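## Task

Leave the pill organiser standing flat on its base on the table with the Tuesday lid swung up to vertical or past it and every other lid latched closed. This must hold with nothing supported by the robot, and at the end both grippers must release and back away.

## Robot and tools

ROBOT AND FRAME. There are two six-joint arms, left_arm and right_arm, each ending in a two-finger parallel gripper. Everything is reported in one shared scene frame. Its origin sits on the table surface midway between the arms. +x runs out across the table, +z is up, and left_arm is mounted on the +y side at about (-0.012, +0.333, 0) m. right_arm is at about (-0.015, -0.276, 0) m. The names left and right refer to the arms, not to the sides of a picture.

Joint ranges in rad, base to hand: waist -2.618 to 3.054, shoulder 0 to 3.142, elbow 0 to 3.142, wrist pitch -1.571 to 1.571, wrist yaw -1.571 to 1.571, wrist roll -2.094 to 2.094. The elbow cannot fully straighten.

GRIPPER AXES. In each gripper's own frame the fingers extend along +z and separate along y. The reported end_effector_position is the spot between the finger pads, roughly 1 cm short of the fingertips.

RESULT LINES. The state line gives, per arm, the hand position in metres and its orientation as quat_wxyz; the printed position can be slightly wrong, more so far from the base. grip_measured is the measured finger gap on the same -1..+1 scale you command; the last value in Joint positions is that gap in metres. Each gripper's readings carry a fixed error of up to about 1 mm. A pose unreachable line says the clearance check changed or blocked the command for the named arm; HELD flags each control step where some of your row was not sent. A Hand target line shows the pose the controller is currently steering toward. FAULT and OVER-TEMPERATURE FAULT lines mean an arm has stopped; MOTOR HOT warns from 75 °C, the arm is halted at 90 °C and drops at 100 °C. Carrying load heats motors, even while you are thinking.

THE 14-NUMBER ROW. Both motion tools use one flat list of 14 numbers, each from -1 to 1, always covering both arms: left_arm dx, dy, dz, rx, ry, rz, opening, then right_arm in the same order. dx to rz are an offset, not a pose: they are expressed in that gripper's own axes and counted from the gripper pose in the most recent result that showed it (before any such result, or in the second or later call of one reply, from where the arm is when the action begins). Scale: 1.0 equals 0.6 m of travel or 180 degrees. rx, ry, rz together form a single rotation vector. opening is absolute, not an offset: +1 is fully open (0.094 m), -1 is shut.

execute_actions. Argument actions is a list with zero or one entry. An empty list just returns the state. {"rows": [...], "steps": n} plays up to 15 rows, one per control step of 1/30 s (n defaults to 15, max 15); if there are fewer rows than steps the final row repeats. Each row is measured from the same reference pose, so rows do not accumulate. {"steps": n} without rows is a wait of up to 300 steps counted from the previous result, your reply time included. Optional pictures (true/false) controls whether images come back; by default they do. A refused call moves nothing.

move. target is one 14-number row as above; speed is the path's top speed in m/s, 0.002 to 0.5, default 0.25, with rotation capped at twice that figure in rad/s. Each gripper travels a straight line toward its target, turning the short way; both paths end together, take 0.5 to 10 s, and are cut off at 10 s. The opening is applied when the move begins. Paths ignore obstacles and the other arm, lag and can overshoot the speed, especially near full reach. The result adds a move: line giving how it ended (done, off_target, moving, held, fault) and which limits applied (paced = command clipped; held = some steps blocked, after which the arm may lurch quickly), plus each gripper's distance from its target.

wait. seconds from 0 to 10; nothing new is sent. zoom_image: camera (cam_head_left 672x504, cam_head_right 672x504, cam_left_wrist 504x504, cam_right_wrist 504x504) and region [x0, y0, x1, y1] in that image's pixels, origin top-left, at most 504 by 504. The wrist cameras are fisheye; a calibration with intrinsics and world-to-camera transforms is supplied and may be off by a few degrees and millimetres. read_manual returns only licence text. finished_scene takes the number of the current scene, cannot be undone, reports whether the goal was met and then presents the next task. Replying without any tool call ends the session.

CONTROL BEHAVIOUR. Every step, the commanded pose is clamped to within 70 mm and 16 degrees of where the hand actually is, so big offsets need several actions; after an action the arm only continues to its last clamped pose. Arms usually settle a centimetre or more low, and repeated zero offsets let them sag. To keep an arm still, send it the correction back to its desired pose in a reply's first call and zeros afterwards, raising the aim if it still droops. Zero offsets are not a pause: they pull the arm back to the reference pose. If position and orientation cannot both be met, position wins.

GRASPING. To hold something, command an opening below grip_measured: about 0.03 lower gives a firm grip, less gives a lighter one. Pads push with roughly 50 to 62 N at most, less on very thin parts, with a brief spike on first contact.

AVOID. Knocking or placing anything off the table, arms colliding or pressing on each other, fast impacts, dropping or slamming objects, and pushing hard; a target set deep past a contact presses harder, and faster moves hit harder. Loose objects can occasionally be nudged by an outside push, so recheck before finishing. Release and withdraw both grippers before ending.

Each tool is called after ">>>" as name([rows], argument=value, ...), one row to a line, values as JSON.

## Session

>>> execute_actions(actions=[])

Scene clock: 0.00 s of 4800.00 s.
left_arm: end_effector_position=(+0.2834, +0.1586, +0.1389) grip_measured=+1.000 end_effector_quat_wxyz=(+0.643, +0.294, +0.648, -0.284) | right_arm: end_effector_position=(-0.0081, +0.0648, +0.2352) grip_measured=+1.000 end_effector_quat_wxyz=(+0.075, +0.180, +0.801, +0.567)
Joint positions: left_arm=[-0.297  1.623  0.123  1.485  0.603  0.019  0.094] | right_arm=[ 1.753  0.989  0.697 -0.133  0.574  1.901  0.094]
Joint velocities: left_arm=[-0.002 -0.017  0.002  0.037  0.022 -0.081  0.   ] | right_arm=[-0.007  0.012  0.012  0.007  0.022 -0.007  0.   ]
Hand target (left_arm): +0.285, +0.158, +0.146; +0.653, +0.297, +0.638, -0.281
Hand target (right_arm): -0.007, +0.065, +0.245; +0.076, +0.182, +0.793, +0.576

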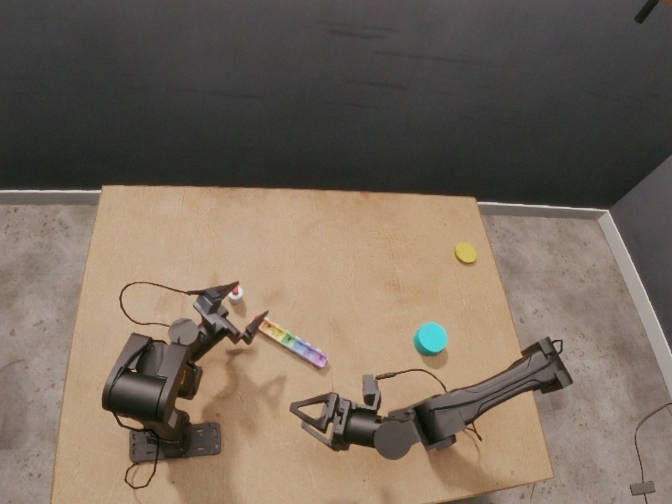

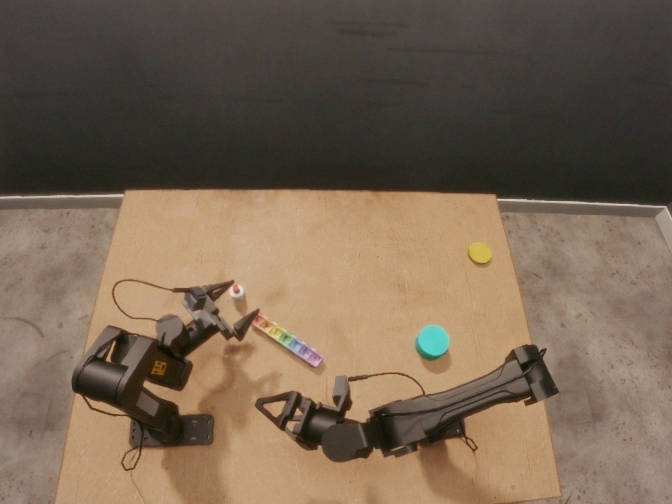

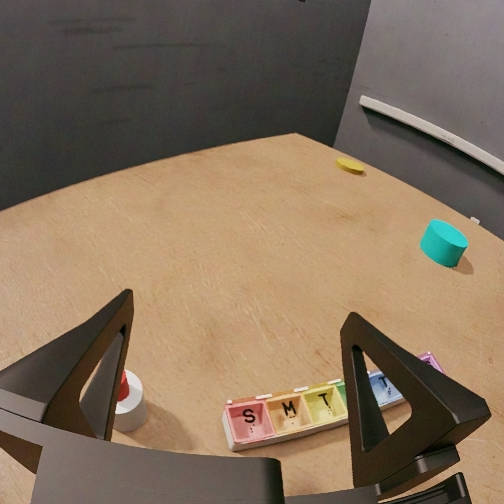

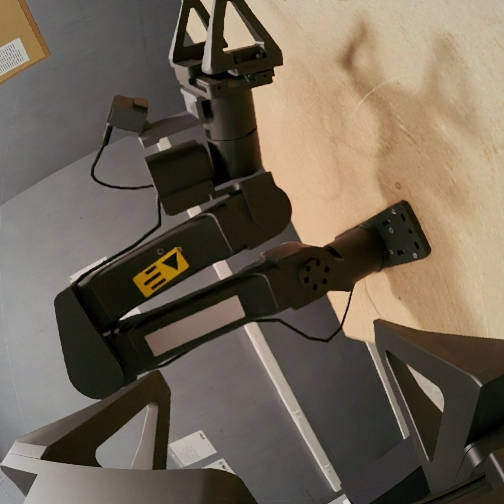

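>>> zoom_image(camera="cam_head_right", region=[220, 270, 360, 390])

>>> zoom_image(camera="cam_left_wrist", region=[200, 330, 470, 480])

>>> zoom_image(camera="cam_head_left", region=[220, 270, 360, 390])

Region (220, 270, 360, 390) of cam_head_right's 672x504 image, scaled by 3.600, with more detail than that image has; it fills the top 432 rows of this view, and the rest is white.

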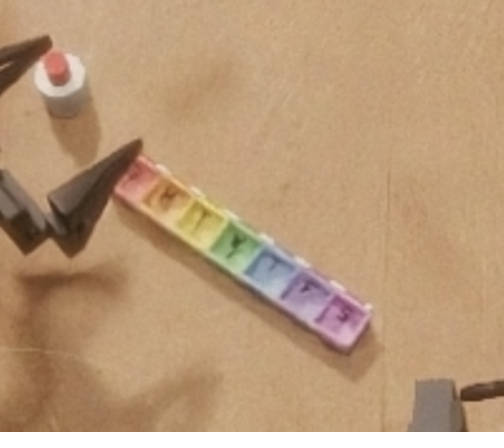

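Region (200, 330, 470, 480) of cam_left_wrist's 504x504 image, scaled by 1.867, with more detail than that image has.

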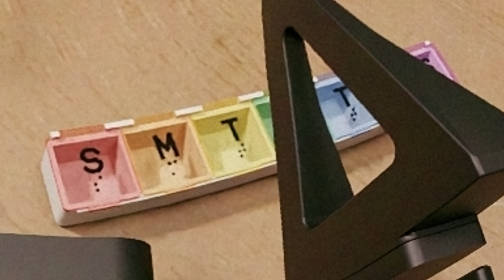

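Region (220, 270, 360, 390) of cam_head_left's 672x504 image, scaled by 3.600, with more detail than that image has; it fills the top 432 rows of this view, and the rest is white.

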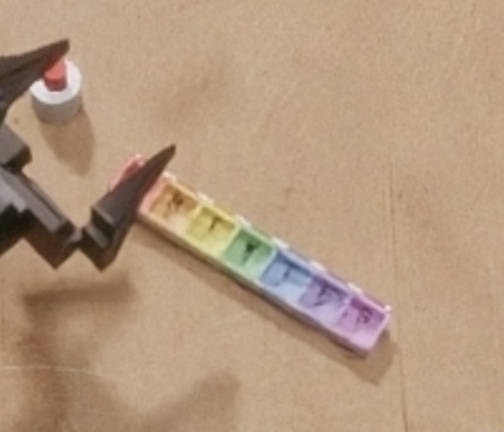

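>>> zoom_image(camera="cam_left_wrist", region=[215, 370, 365, 460])

Region (215, 370, 365, 460) of cam_left_wrist's 504x504 image, scaled by 3.360, with more detail than that image has; it fills the top 302 rows of this view, and the rest is white.

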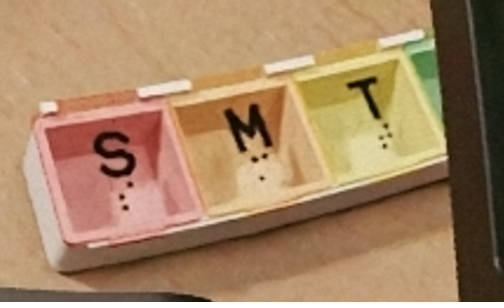

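>>> move(target=[0.0577,-0.1485,-0.0697,-0.180,0.0766,-0.5075,1,-0.3057,-0.2138,0.0003,0.187,0.062,-0.463,1], speed=0.3)

Scene clock: 118.00 s of 4800.00 s.
left_arm: end_effector_position=(+0.1839, +0.1334, +0.0846) grip_measured=+1.000 end_effector_quat_wxyz=(+0.215, -0.402, +0.782, -0.426) | right_arm: end_effector_position=(+0.1265, -0.0384, +0.1006) grip_measured=+1.000 end_effector_quat_wxyz=(+0.295, -0.430, +0.838, +0.160)
Joint positions: left_arm=[-1.049  0.831  0.218  0.005 -0.302 -1.781  0.094] | right_arm=[ 0.988  0.975  0.561 -0.475  0.062  0.099  0.094]
Joint velocities: left_arm=[-0.012 -0.017  0.007 -0.066 -0.022 -0.051  0.   ] | right_arm=[-0.002 -0.007  0.007 -0.022  0.037 -0.037  0.   ]
Hand target (left_arm): +0.188, +0.128, +0.106; +0.223, -0.399, +0.768, -0.448
Hand target (right_arm): +0.131, -0.040, +0.099; +0.303, -0.427, +0.838, +0.154
Off the commanded pose (left_arm): 0.020 m, 3 deg.
Off the commanded pose (right_arm): 0.009 m, 2 deg.
After step 90, 111.47 s passed at rest.
move: off_target (left_arm)
camera_calibration (this result's frames):
cam_left_wrist: T_world_to_cam=[[0.51438, -0.13224, 0.847305, -0.1512], [-0.801454, -0.425647, 0.420114, 0.202511], [0.305097, -0.895174, -0.324929, 0.222674], [0, 0, 0, 1]] pos_world=[0.17214, 0.265535, 0.115388]
cam_right_wrist: T_world_to_cam=[[0.659627, -0.725678, -0.195662, -0.0872743], [-0.742927, -0.590118, -0.315943, 0.15113], [0.113809, 0.353767, -0.928384, 0.209448], [0, 0, 0, 1]] pos_world=[0.14601, -0.0482443, 0.22512]

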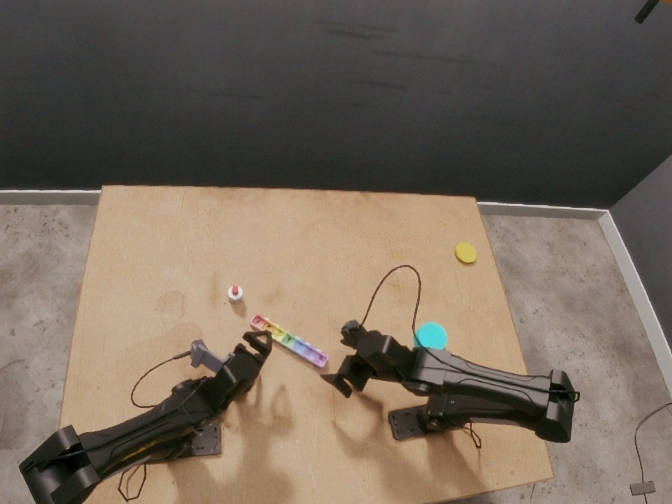

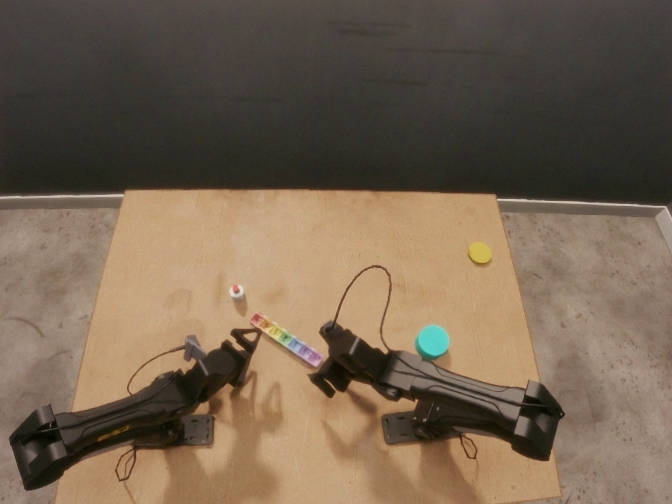

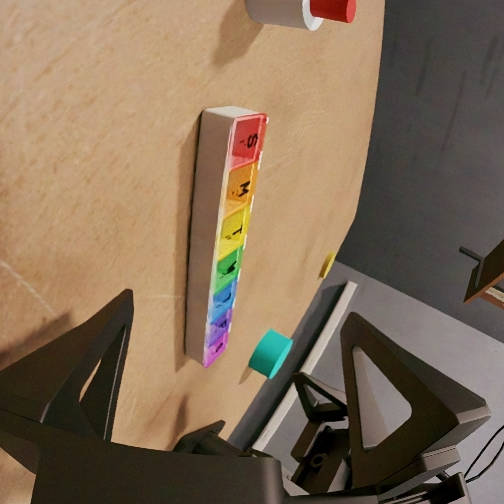

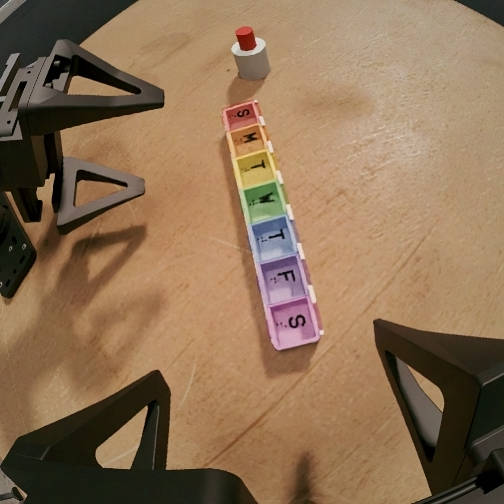

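>>> move(target=[0,-0.021,-0.014,0,0,0,1,0.0138,-0.0242,0.0863,0,0,0,1], speed=0.2)

Scene clock: 152.10 s of 4800.00 s.
left_arm: end_effector_position=(+0.1793, +0.1389, +0.0766) grip_measured=+1.000 end_effector_quat_wxyz=(+0.209, -0.405, +0.795, -0.400) | right_arm: end_effector_position=(+0.1504, -0.0261, +0.0576) grip_measured=+1.000 end_effector_quat_wxyz=(+0.290, -0.430, +0.841, +0.154)
Joint positions: left_arm=[-1.049  0.831  0.236 -0.074 -0.297 -1.787  0.094] | right_arm=[ 0.913  1.177  0.486 -0.21   0.02   0.041  0.094]
Joint velocities: left_arm=[-0.002  0.002  0.002 -0.037 -0.007  0.081  0.   ] | right_arm=[-0.017 -0.007 -0.012  0.022  0.007 -0.037  0.   ]
Hand target (left_arm): +0.184, +0.133, +0.099; +0.215, -0.402, +0.782, -0.426
Hand target (right_arm): +0.152, -0.024, +0.056; +0.294, -0.430, +0.839, +0.160
Off the commanded pose (left_arm): 0.024 m, 3 deg.
Off the commanded pose (right_arm): 0.004 m, 1 deg.
After step 90, 29.93 s passed at rest.
move: off_target (left_arm)
camera_calibration (this result's frames):
cam_left_wrist: T_world_to_cam=[[0.546576, -0.171446, 0.819671, -0.139611], [-0.785253, -0.444976, 0.430552, 0.203531], [0.290917, -0.878978, -0.377841, 0.23076], [0, 0, 0, 1]] pos_world=[0.168999, 0.269464, 0.113995]
cam_right_wrist: T_world_to_cam=[[0.656362, -0.730626, -0.188079, -0.102596], [-0.746209, -0.591962, -0.304555, 0.162341], [0.11118, 0.340245, -0.933741, 0.162815], [0, 0, 0, 1]] pos_world=[0.170379, -0.0342566, 0.182173]

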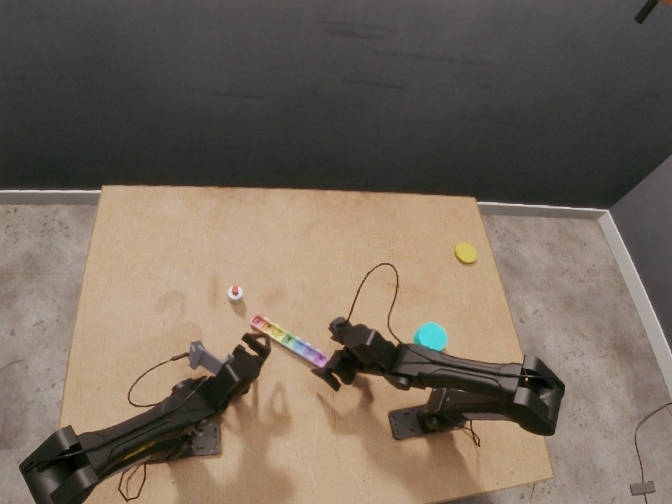

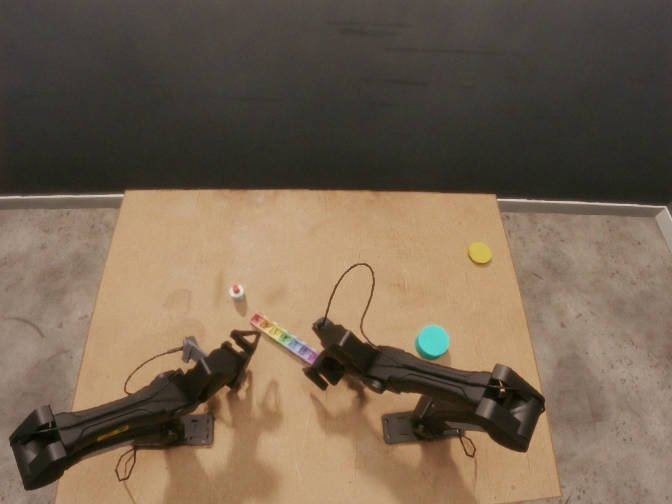

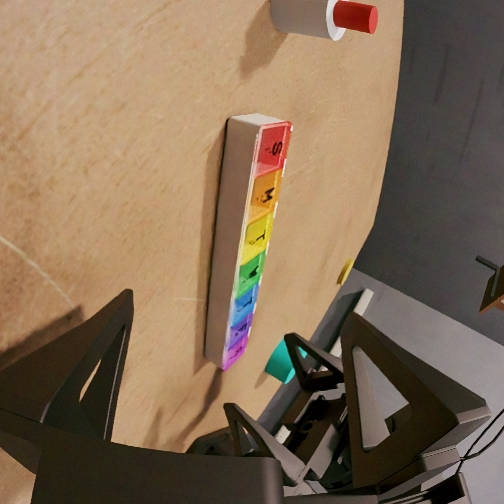

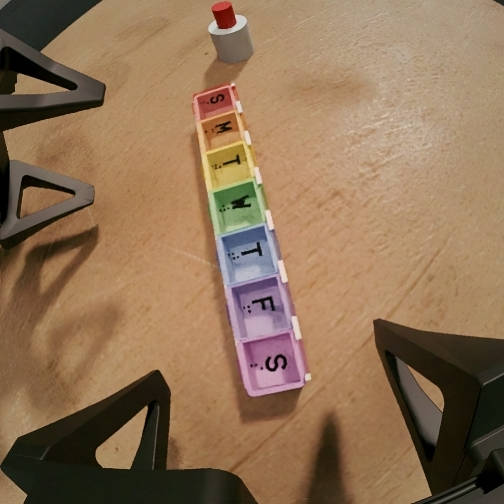

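>>> move(target=[0,-0.057,-0.021,0.045,0,0,1,0.019,-0.0023,0.0545,0,0,0,1], speed=0.15)

Scene clock: 167.80 s of 4800.00 s.
left_arm: end_effector_position=(+0.1857, +0.1350, +0.0986) grip_measured=+1.000 end_effector_quat_wxyz=(+0.227, -0.396, +0.775, -0.436) | right_arm: end_effector_position=(+0.1559, -0.0176, +0.0264) grip_measured=+1.000 end_effector_quat_wxyz=(+0.283, -0.432, +0.843, +0.151)
Joint positions: left_arm=[-1.049  0.779  0.236 -0.032 -0.316 -1.762  0.094] | right_arm=[ 0.913  1.33   0.447 -0.034  0.02   0.041  0.094]
Joint velocities: left_arm=[-0.002  0.012 -0.002  0.007  0.007 -0.037  0.   ] | right_arm=[ 0.002 -0.007 -0.012  0.007 -0.007 -0.037  0.   ]
Hand target (left_arm): +0.187, +0.132, +0.112; +0.237, -0.389, +0.766, -0.455
Hand target (right_arm): +0.158, -0.017, +0.026; +0.290, -0.430, +0.841, +0.154
Off the commanded pose (left_arm): 0.013 m, 3 deg.
Off the commanded pose (right_arm): 0.003 m, 1 deg.
After step 90, 11.60 s passed at rest.
move: off_target (left_arm)
camera_calibration (this result's frames):
cam_left_wrist: T_world_to_cam=[[0.485458, -0.122877, 0.865582, -0.16149], [-0.814668, -0.422855, 0.396875, 0.203127], [0.317249, -0.897828, -0.305382, 0.224291], [0, 0, 0, 1]] pos_world=[0.172721, 0.267425, 0.127661]
cam_right_wrist: T_world_to_cam=[[0.654822, -0.733001, -0.184166, -0.105735], [-0.748802, -0.596173, -0.289609, 0.161861], [0.102489, 0.327546, -0.93926, 0.131499], [0, 0, 0, 1]] pos_world=[0.176962, -0.0240787, 0.150915]

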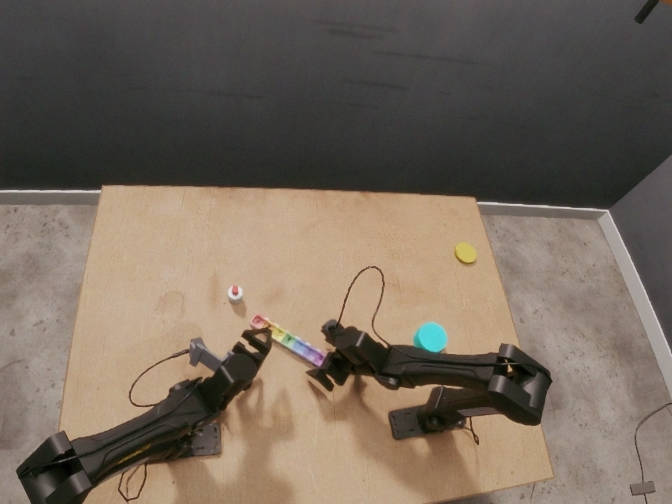

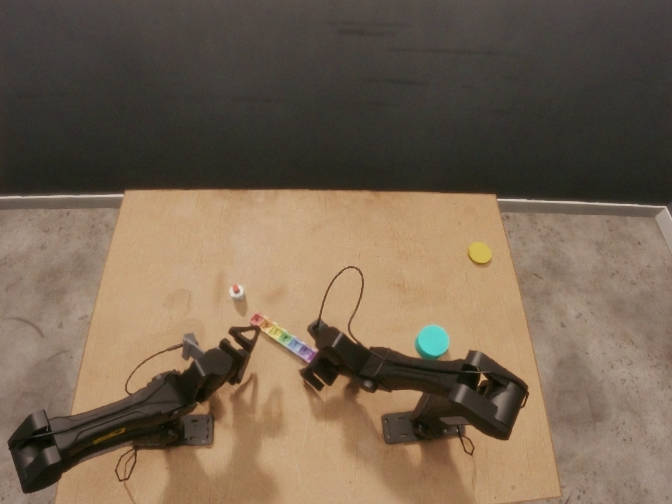

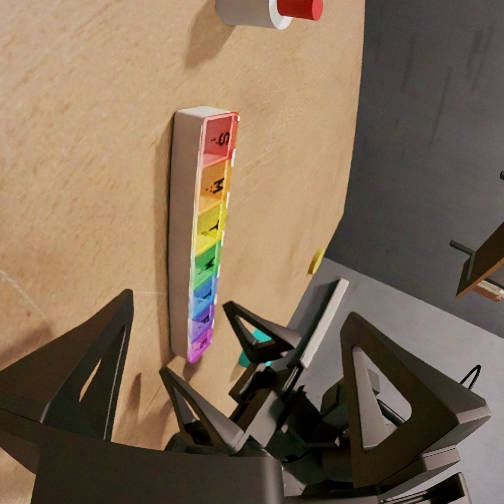

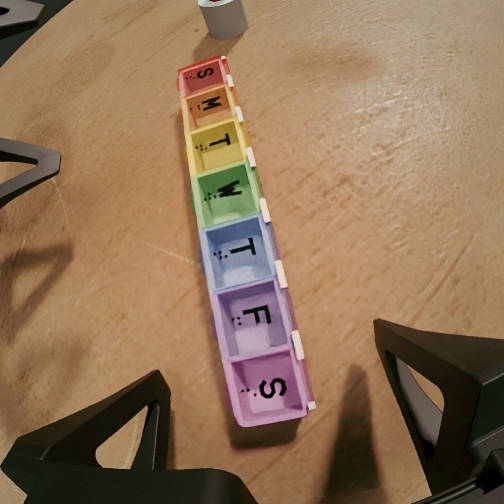

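>>> move(target=[0,-0.03,-0.012,0.03,0,0,1,0.0105,0,0.0129,0,0,0,1], speed=0.05)

>>> zoom_image(camera="cam_left_wrist", region=[120, 240, 320, 440])

Scene clock: 177.30 s of 4800.00 s.
left_arm: end_effector_position=(+0.1896, +0.1325, +0.1138) grip_measured=+1.000 end_effector_quat_wxyz=(+0.237, -0.393, +0.759, -0.462) | right_arm: end_effector_position=(+0.1569, -0.0159, +0.0210) grip_measured=+1.000 end_effector_quat_wxyz=(+0.281, -0.432, +0.844, +0.149)
Joint positions: left_arm=[-1.049  0.749  0.236  0.004 -0.327 -1.753  0.094] | right_arm=[ 0.913  1.362  0.447 -0.009  0.02   0.041  0.094]
Joint velocities: left_arm=[-0.002 -0.012 -0.022  0.022  0.051 -0.007  0.   ] | right_arm=[-0.022  0.007  0.027  0.051 -0.007  0.051  0.   ]
Hand target (left_arm): +0.188, +0.133, +0.118; +0.245, -0.385, +0.754, -0.472
Hand target (right_arm): +0.156, -0.018, +0.017; +0.283, -0.432, +0.843, +0.150
Off the commanded pose (left_arm): 0.004 m, 2 deg.
Off the commanded pose (right_arm): 0.005 m, 0 deg.
After step 90, 5.27 s passed at rest.
move: done
camera_calibration (this result's frames):
cam_left_wrist: T_world_to_cam=[[0.445968, -0.0813418, 0.891345, -0.17783], [-0.830175, -0.409822, 0.377963, 0.202618], [0.334549, -0.908531, -0.250295, 0.217313], [0, 0, 0, 1]] pos_world=[0.174813, 0.266008, 0.136318]
cam_right_wrist: T_world_to_cam=[[0.654174, -0.733998, -0.182493, -0.106175], [-0.749815, -0.597732, -0.283714, 0.162093], [0.0991639, 0.322435, -0.941383, 0.126232], [0, 0, 0, 1]] pos_world=[0.178479, -0.0217461, 0.145445]

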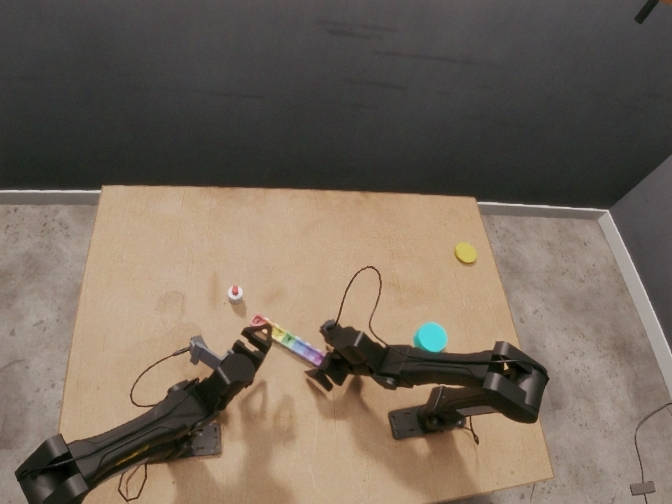

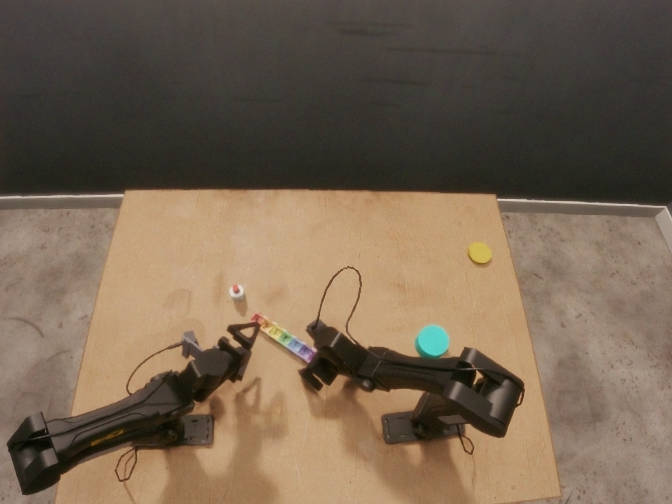

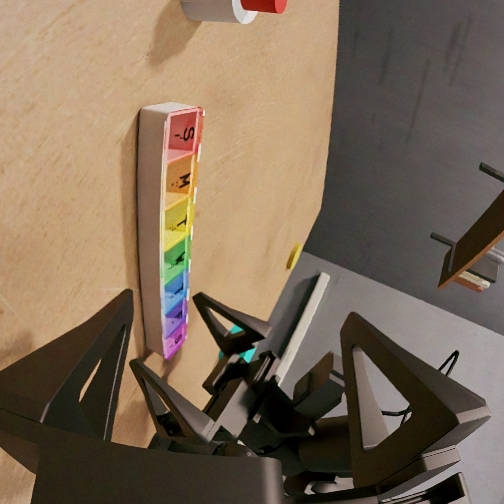

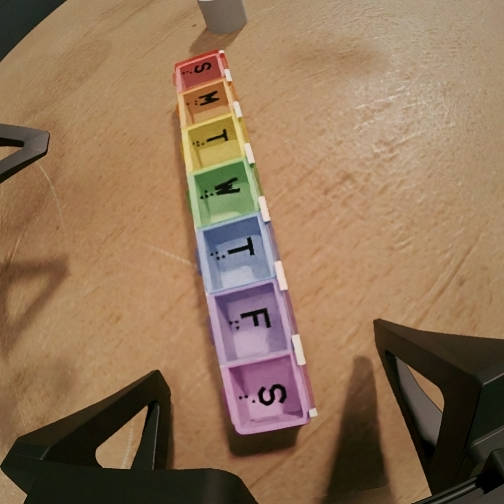

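Region (120, 240, 320, 440) of cam_left_wrist's 504x504 image, scaled by 2.520, with more detail than that image has.

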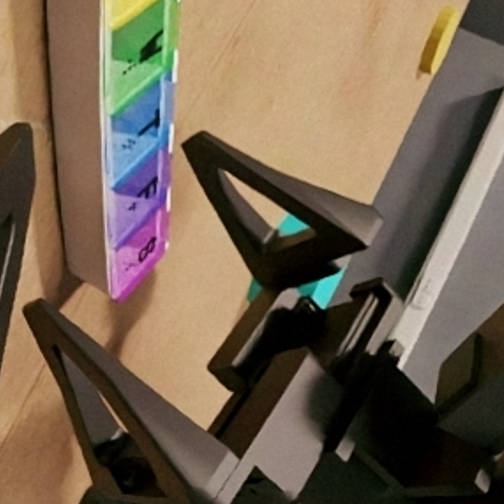

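>>> move(target=[0,-0.01,-0.004,0.02,0,0,1,-0.003,0,0.018,0,0,0,-0.1], speed=0.05)

Scene clock: 188.07 s of 4800.00 s.
left_arm: end_effector_position=(+0.1907, +0.1323, +0.1128) grip_measured=+1.000 end_effector_quat_wxyz=(+0.240, -0.393, +0.752, -0.472) | right_arm: end_effector_position=(+0.1587, -0.0133, +0.0122) grip_measured=-0.098 end_effector_quat_wxyz=(+0.277, -0.433, +0.845, +0.147)
Joint positions: left_arm=[-1.049  0.749  0.209  0.056 -0.332 -1.752  0.094] | right_arm=[0.913 1.413 0.447 0.033 0.02  0.041 0.042]
Joint velocities: left_arm=[ 0.007 -0.002 -0.022  0.007 -0.125 -0.007  0.   ] | right_arm=[-0.002  0.002 -0.002  0.022 -0.037  0.022  0.001]
Hand target (left_arm): +0.190, +0.132, +0.120; +0.248, -0.386, +0.744, -0.485
Hand target (right_arm): +0.161, -0.009, +0.014; +0.281, -0.432, +0.844, +0.149
Off the commanded pose (left_arm): 0.007 m, 2 deg.
Off the commanded pose (right_arm): 0.005 m, 1 deg.
After step 90, 6.73 s passed at rest.
move: done
camera_calibration (this result's frames):
cam_left_wrist: T_world_to_cam=[[0.431692, -0.0621503, 0.899877, -0.178246], [-0.834765, -0.405524, 0.372448, 0.204709], [0.341774, -0.911969, -0.226942, 0.212948], [0, 0, 0, 1]] pos_world=[0.175051, 0.266138, 0.132483]
cam_right_wrist: T_world_to_cam=[[0.653269, -0.735389, -0.180118, -0.106868], [-0.751211, -0.599877, -0.275372, 0.162551], [0.094457, 0.315199, -0.944313, 0.117651], [0, 0, 0, 1]] pos_world=[0.18081, -0.0181621, 0.136613]

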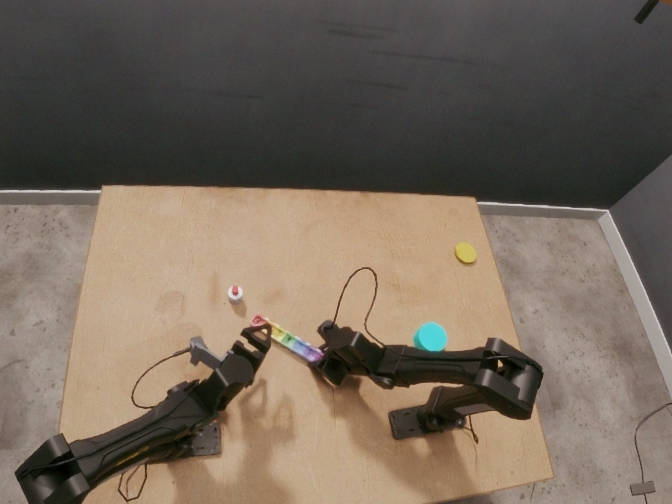

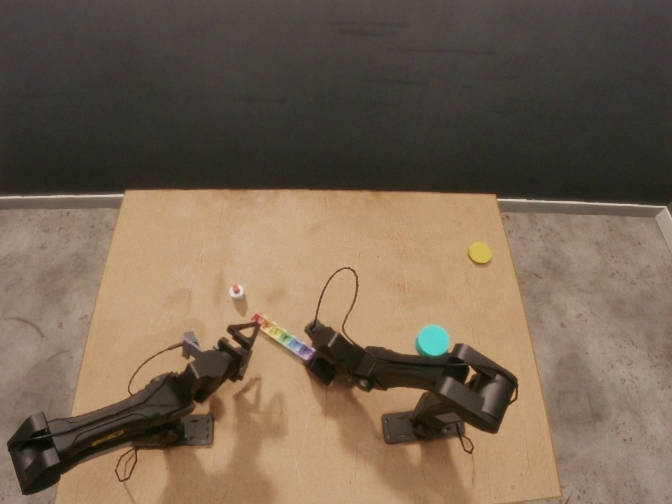

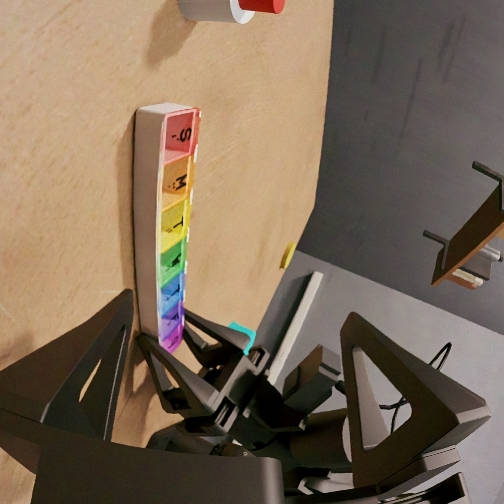

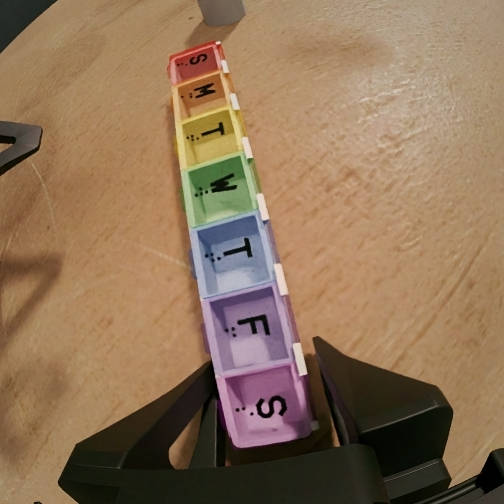

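>>> zoom_image(camera="cam_left_wrist", region=[120, 280, 260, 420])

Region (120, 280, 260, 420) of cam_left_wrist's 504x504 image, scaled by 3.600, with more detail than that image has.

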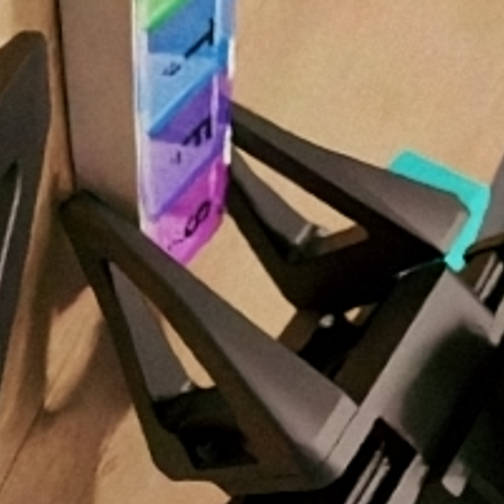

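>>> execute_actions([
  {"rows":[[0,-0.01,-0.004,0.02,0,0,1,0,0,0,0,0,0,-0.45]],"steps":15},
])

Scene clock: 191.97 s of 4800.00 s.
left_arm: end_effector_position=(+0.1915, +0.1326, +0.1114) grip_measured=+1.000 end_effector_quat_wxyz=(+0.243, -0.393, +0.745, -0.482) | right_arm: end_effector_position=(+0.1587, -0.0132, +0.0123) grip_measured=-0.335 end_effector_quat_wxyz=(+0.277, -0.433, +0.845, +0.147)
Joint positions: left_arm=[-1.049  0.749  0.18   0.111 -0.337 -1.75   0.094] | right_arm=[0.913 1.413 0.447 0.033 0.02  0.041 0.031]
Joint velocities: left_arm=[ 0.002  0.007  0.012 -0.022  0.022 -0.007  0.   ] | right_arm=[-0.002 -0.002 -0.002  0.007  0.007  0.051  0.   ]
Hand target (left_arm): +0.191, +0.132, +0.119; +0.252, -0.385, +0.737, -0.495
Hand target (right_arm): +0.159, -0.013, +0.012; +0.277, -0.433, +0.845, +0.147
Off the commanded pose (left_arm): 0.008 m, 2 deg.
Off the commanded pose (right_arm): 0.000 m, 0 deg.
Steps of this call (steps 1 to 90: nothing new was sent; then 0.40 s passed at rest; steps 91 to 105: all 15 steps of this action). Readings (end_effector_position):
91: left_arm (+0.1910, +0.1321, +0.1133) | right_arm (+0.1587, -0.0132, +0.0123)
92: left_arm (+0.1912, +0.1321, +0.1130) | right_arm (+0.1587, -0.0132, +0.0123)
94: left_arm (+0.1908, +0.1330, +0.1102) | right_arm (+0.1587, -0.0132, +0.0123)
98: left_arm (+0.1907, +0.1336, +0.1086) | right_arm (+0.1587, -0.0132, +0.0123)
105: the state above
camera_calibration (this result's frames):
cam_left_wrist: T_world_to_cam=[[0.416875, -0.0435931, 0.907918, -0.177801], [-0.839249, -0.402091, 0.366039, 0.20722], [0.349109, -0.914561, -0.204207, 0.209034], [0, 0, 0, 1]] pos_world=[0.175054, 0.266744, 0.128265]
cam_right_wrist: T_world_to_cam=[[0.653306, -0.735332, -0.180217, -0.106842], [-0.751154, -0.599789, -0.27572, 0.162633], [0.0946534, 0.315501, -0.944193, 0.117652], [0, 0, 0, 1]] pos_world=[0.180826, -0.0181379, 0.136672]

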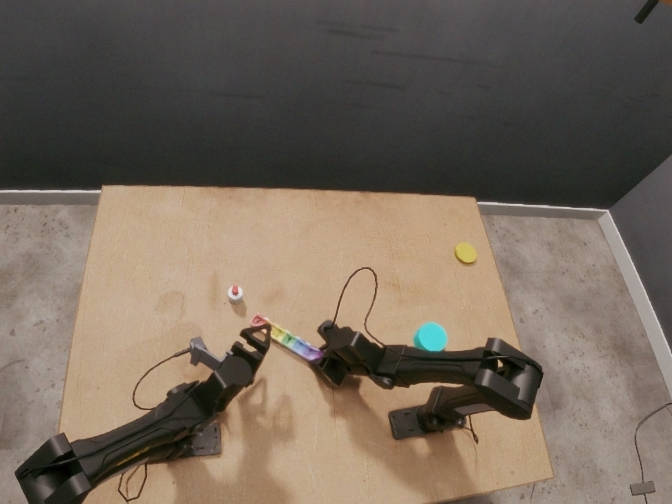

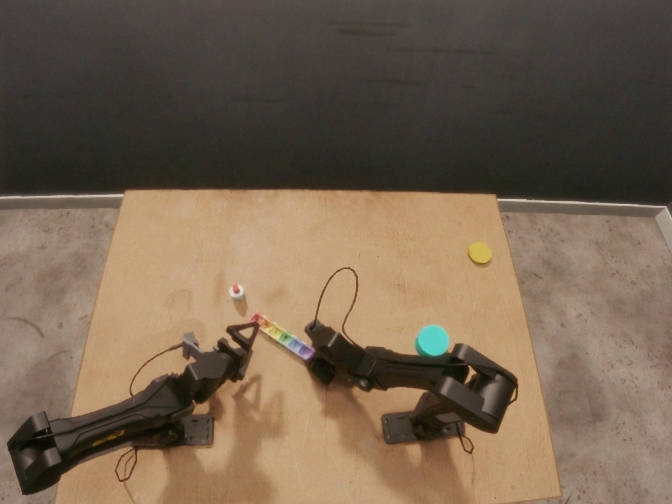

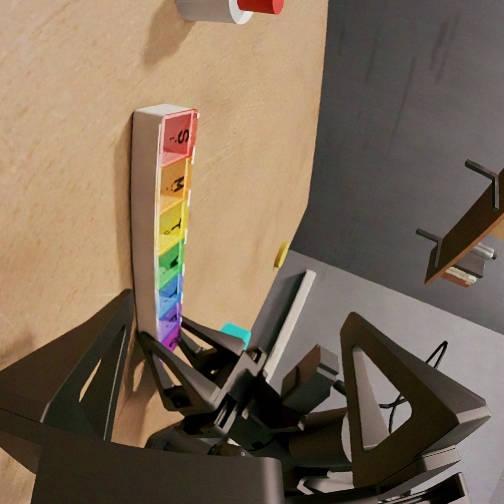

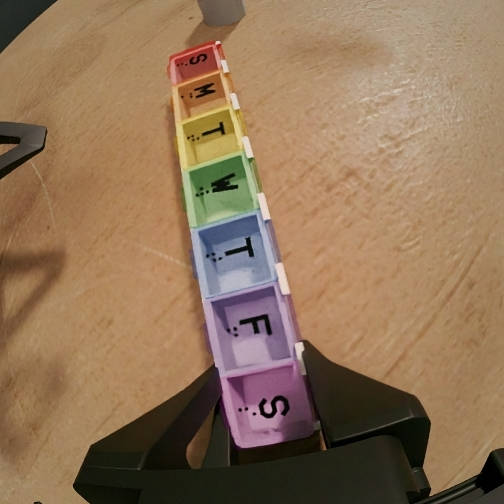

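>>> zoom_image(camera="cam_right_wrist", region=[140, 30, 320, 290])

>>> zoom_image(camera="cam_left_wrist", region=[110, 90, 230, 330])

Region (140, 30, 320, 290) of cam_right_wrist's 504x504 image, scaled by 1.938, with more detail than that image has; it fills the left 349 columns of this view, and the rest is white.

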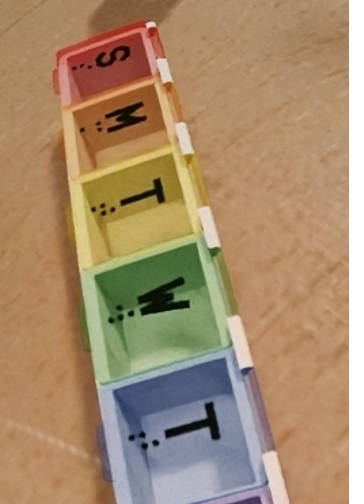

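Region (110, 90, 230, 330) of cam_left_wrist's 504x504 image, scaled by 2.100, with more detail than that image has.

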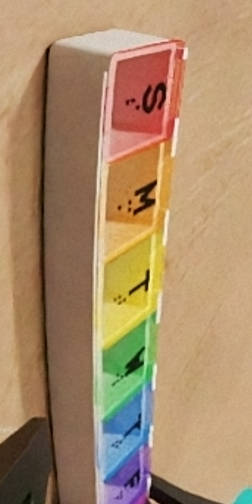

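>>> move(target=[0,0.0,0.058,0,0,0,1,0,0,0,0,0,0,-0.39], speed=0.08)

Scene clock: 228.37 s of 4800.00 s.
left_arm: end_effector_position=(+0.2127, +0.1156, +0.0915) grip_measured=+1.000 end_effector_quat_wxyz=(+0.236, -0.395, +0.748, -0.479) | right_arm: end_effector_position=(+0.1587, -0.0132, +0.0123) grip_measured=-0.335 end_effector_quat_wxyz=(+0.277, -0.433, +0.845, +0.147)
Joint positions: left_arm=[-0.984  1.045  0.18   0.403 -0.269 -1.73   0.094] | right_arm=[0.913 1.413 0.447 0.033 0.02  0.041 0.031]
Joint velocities: left_arm=[ 0.007  0.007  0.007  0.007 -0.007  0.037  0.   ] | right_arm=[-0.007  0.007 -0.002  0.007  0.007 -0.007  0.   ]
Hand target (left_arm): +0.218, +0.114, +0.096; +0.244, -0.393, +0.745, -0.482
Hand target (right_arm): +0.159, -0.013, +0.012; +0.277, -0.433, +0.845, +0.147
Off the commanded pose (left_arm): 0.007 m, 1 deg.
Off the commanded pose (right_arm): 0.000 m, 0 deg.
After step 90, 32.23 s passed at rest.
move: done
camera_calibration (this result's frames):
cam_left_wrist: T_world_to_cam=[[0.431155, -0.0461103, 0.901099, -0.171417], [-0.835282, -0.398044, 0.379295, 0.222882], [0.341188, -0.916207, -0.210134, 0.184457], [0, 0, 0, 1]] pos_world=[0.197142, 0.249814, 0.108686]
cam_right_wrist: T_world_to_cam=[[0.653306, -0.735332, -0.180217, -0.106842], [-0.751154, -0.599789, -0.27572, 0.162633], [0.0946534, 0.315501, -0.944193, 0.117652], [0, 0, 0, 1]] pos_world=[0.180826, -0.0181379, 0.136672]

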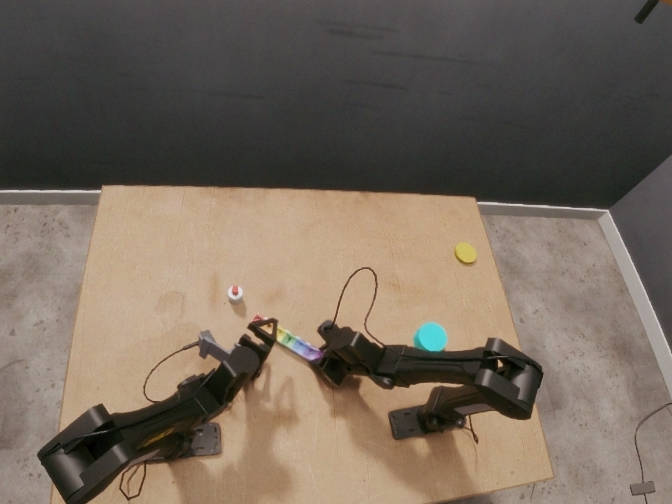

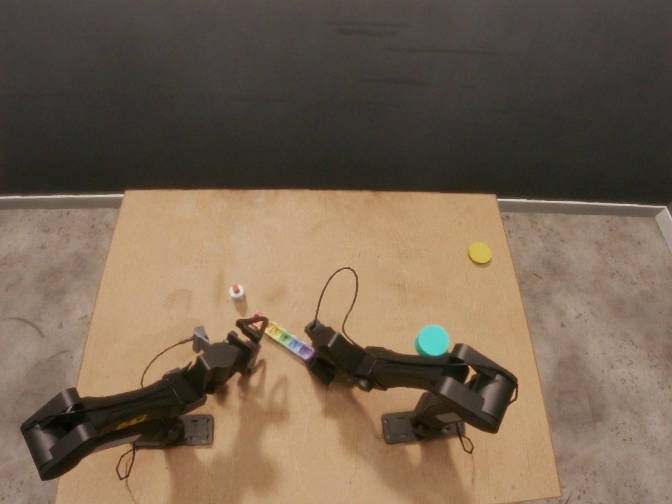

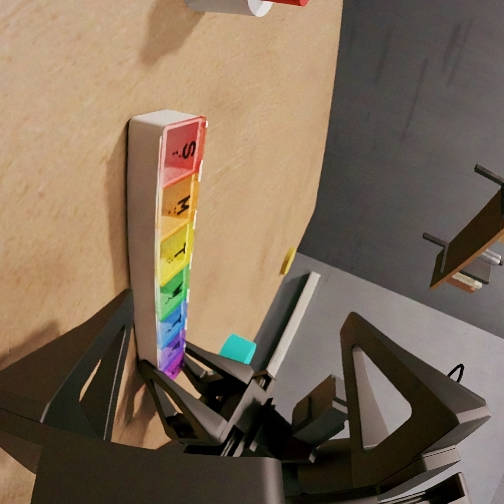

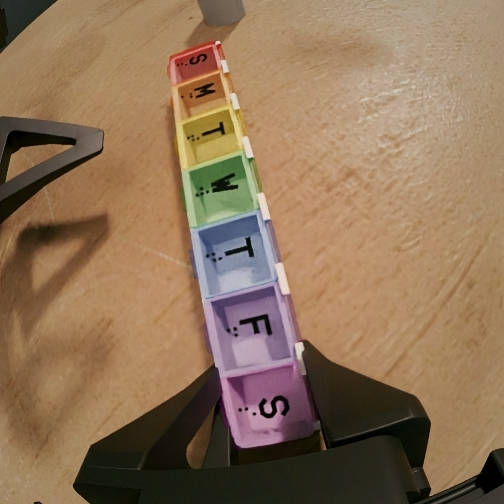

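>>> zoom_image(camera="cam_left_wrist", region=[90, 170, 230, 330])

Region (90, 170, 230, 330) of cam_left_wrist's 504x504 image, scaled by 3.150, with more detail than that image has; it fills the left 441 columns of this view, and the rest is white.

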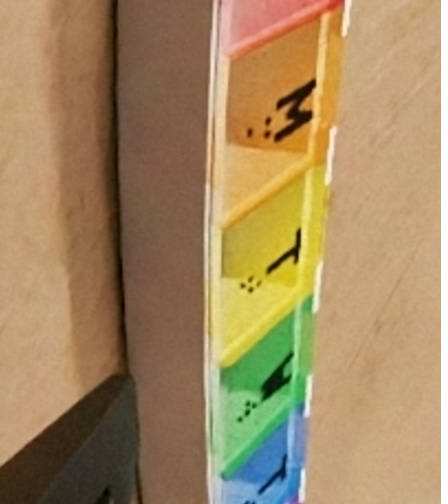

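>>> move(target=[-0.005,0.004,0.04,0,0,0,1,0,0,0,0,0,0,-0.39], speed=0.05)

>>> zoom_image(camera="cam_left_wrist", region=[90, 190, 230, 350])

>>> zoom_image(camera="cam_right_wrist", region=[80, 60, 280, 260])

Scene clock: 240.27 s of 4800.00 s.
left_arm: end_effector_position=(+0.2246, +0.1092, +0.0718) grip_measured=+1.000 end_effector_quat_wxyz=(+0.229, -0.398, +0.752, -0.473) | right_arm: end_effector_position=(+0.1587, -0.0132, +0.0123) grip_measured=-0.335 end_effector_quat_wxyz=(+0.277, -0.433, +0.845, +0.147)
Joint positions: left_arm=[-0.941  1.238  0.18   0.581 -0.221 -1.72   0.094] | right_arm=[0.913 1.413 0.447 0.033 0.02  0.041 0.031]
Joint velocities: left_arm=[-0.002 -0.007  0.012 -0.022  0.037 -0.022  0.   ] | right_arm=[-0.017 -0.002  0.012 -0.051 -0.051 -0.095  0.   ]
Hand target (left_arm): +0.231, +0.106, +0.078; +0.237, -0.395, +0.748, -0.479
Hand target (right_arm): +0.159, -0.013, +0.012; +0.277, -0.433, +0.845, +0.147
Off the commanded pose (left_arm): 0.010 m, 1 deg.
Off the commanded pose (right_arm): 0.000 m, 0 deg.
After step 90, 7.83 s passed at rest.
move: done
camera_calibration (this result's frames):
cam_left_wrist: T_world_to_cam=[[0.449936, -0.0535856, 0.891452, -0.161821], [-0.828658, -0.397244, 0.394364, 0.235063], [0.332992, -0.916147, -0.223139, 0.173189], [0, 0, 0, 1]] pos_world=[0.209925, 0.243373, 0.0901999]
cam_right_wrist: T_world_to_cam=[[0.653306, -0.735332, -0.180217, -0.106842], [-0.751154, -0.599789, -0.27572, 0.162633], [0.0946534, 0.315501, -0.944193, 0.117652], [0, 0, 0, 1]] pos_world=[0.180826, -0.0181379, 0.136672]

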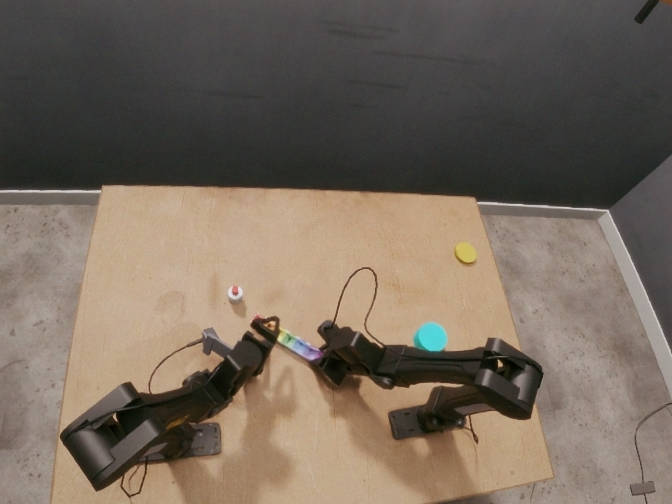

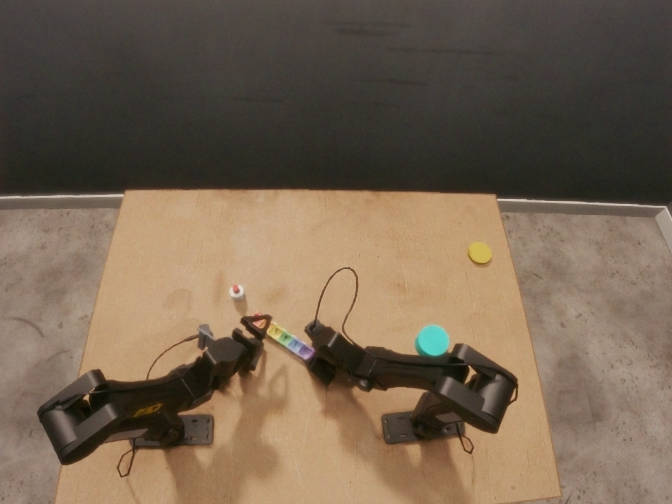

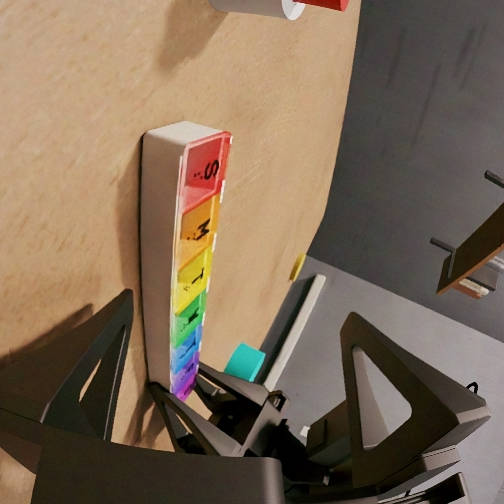

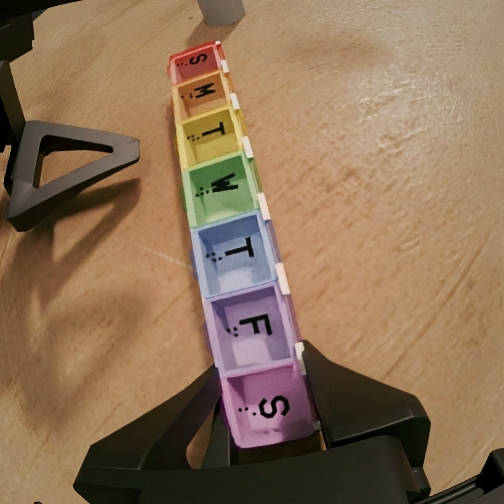

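Region (90, 190, 230, 350) of cam_left_wrist's 504x504 image, scaled by 3.150, with more detail than that image has; it fills the left 441 columns of this view, and the rest is white.

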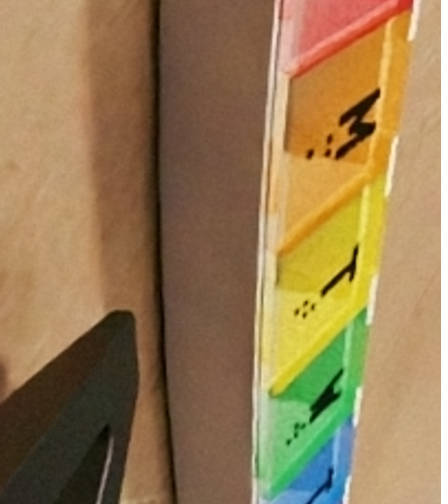

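Region (80, 60, 280, 260) of cam_right_wrist's 504x504 image, scaled by 2.520, with more detail than that image has.

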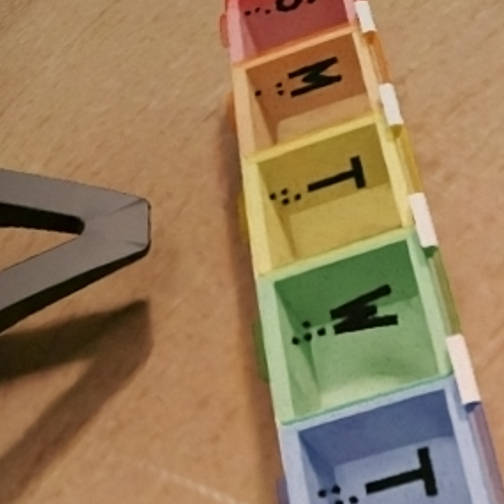

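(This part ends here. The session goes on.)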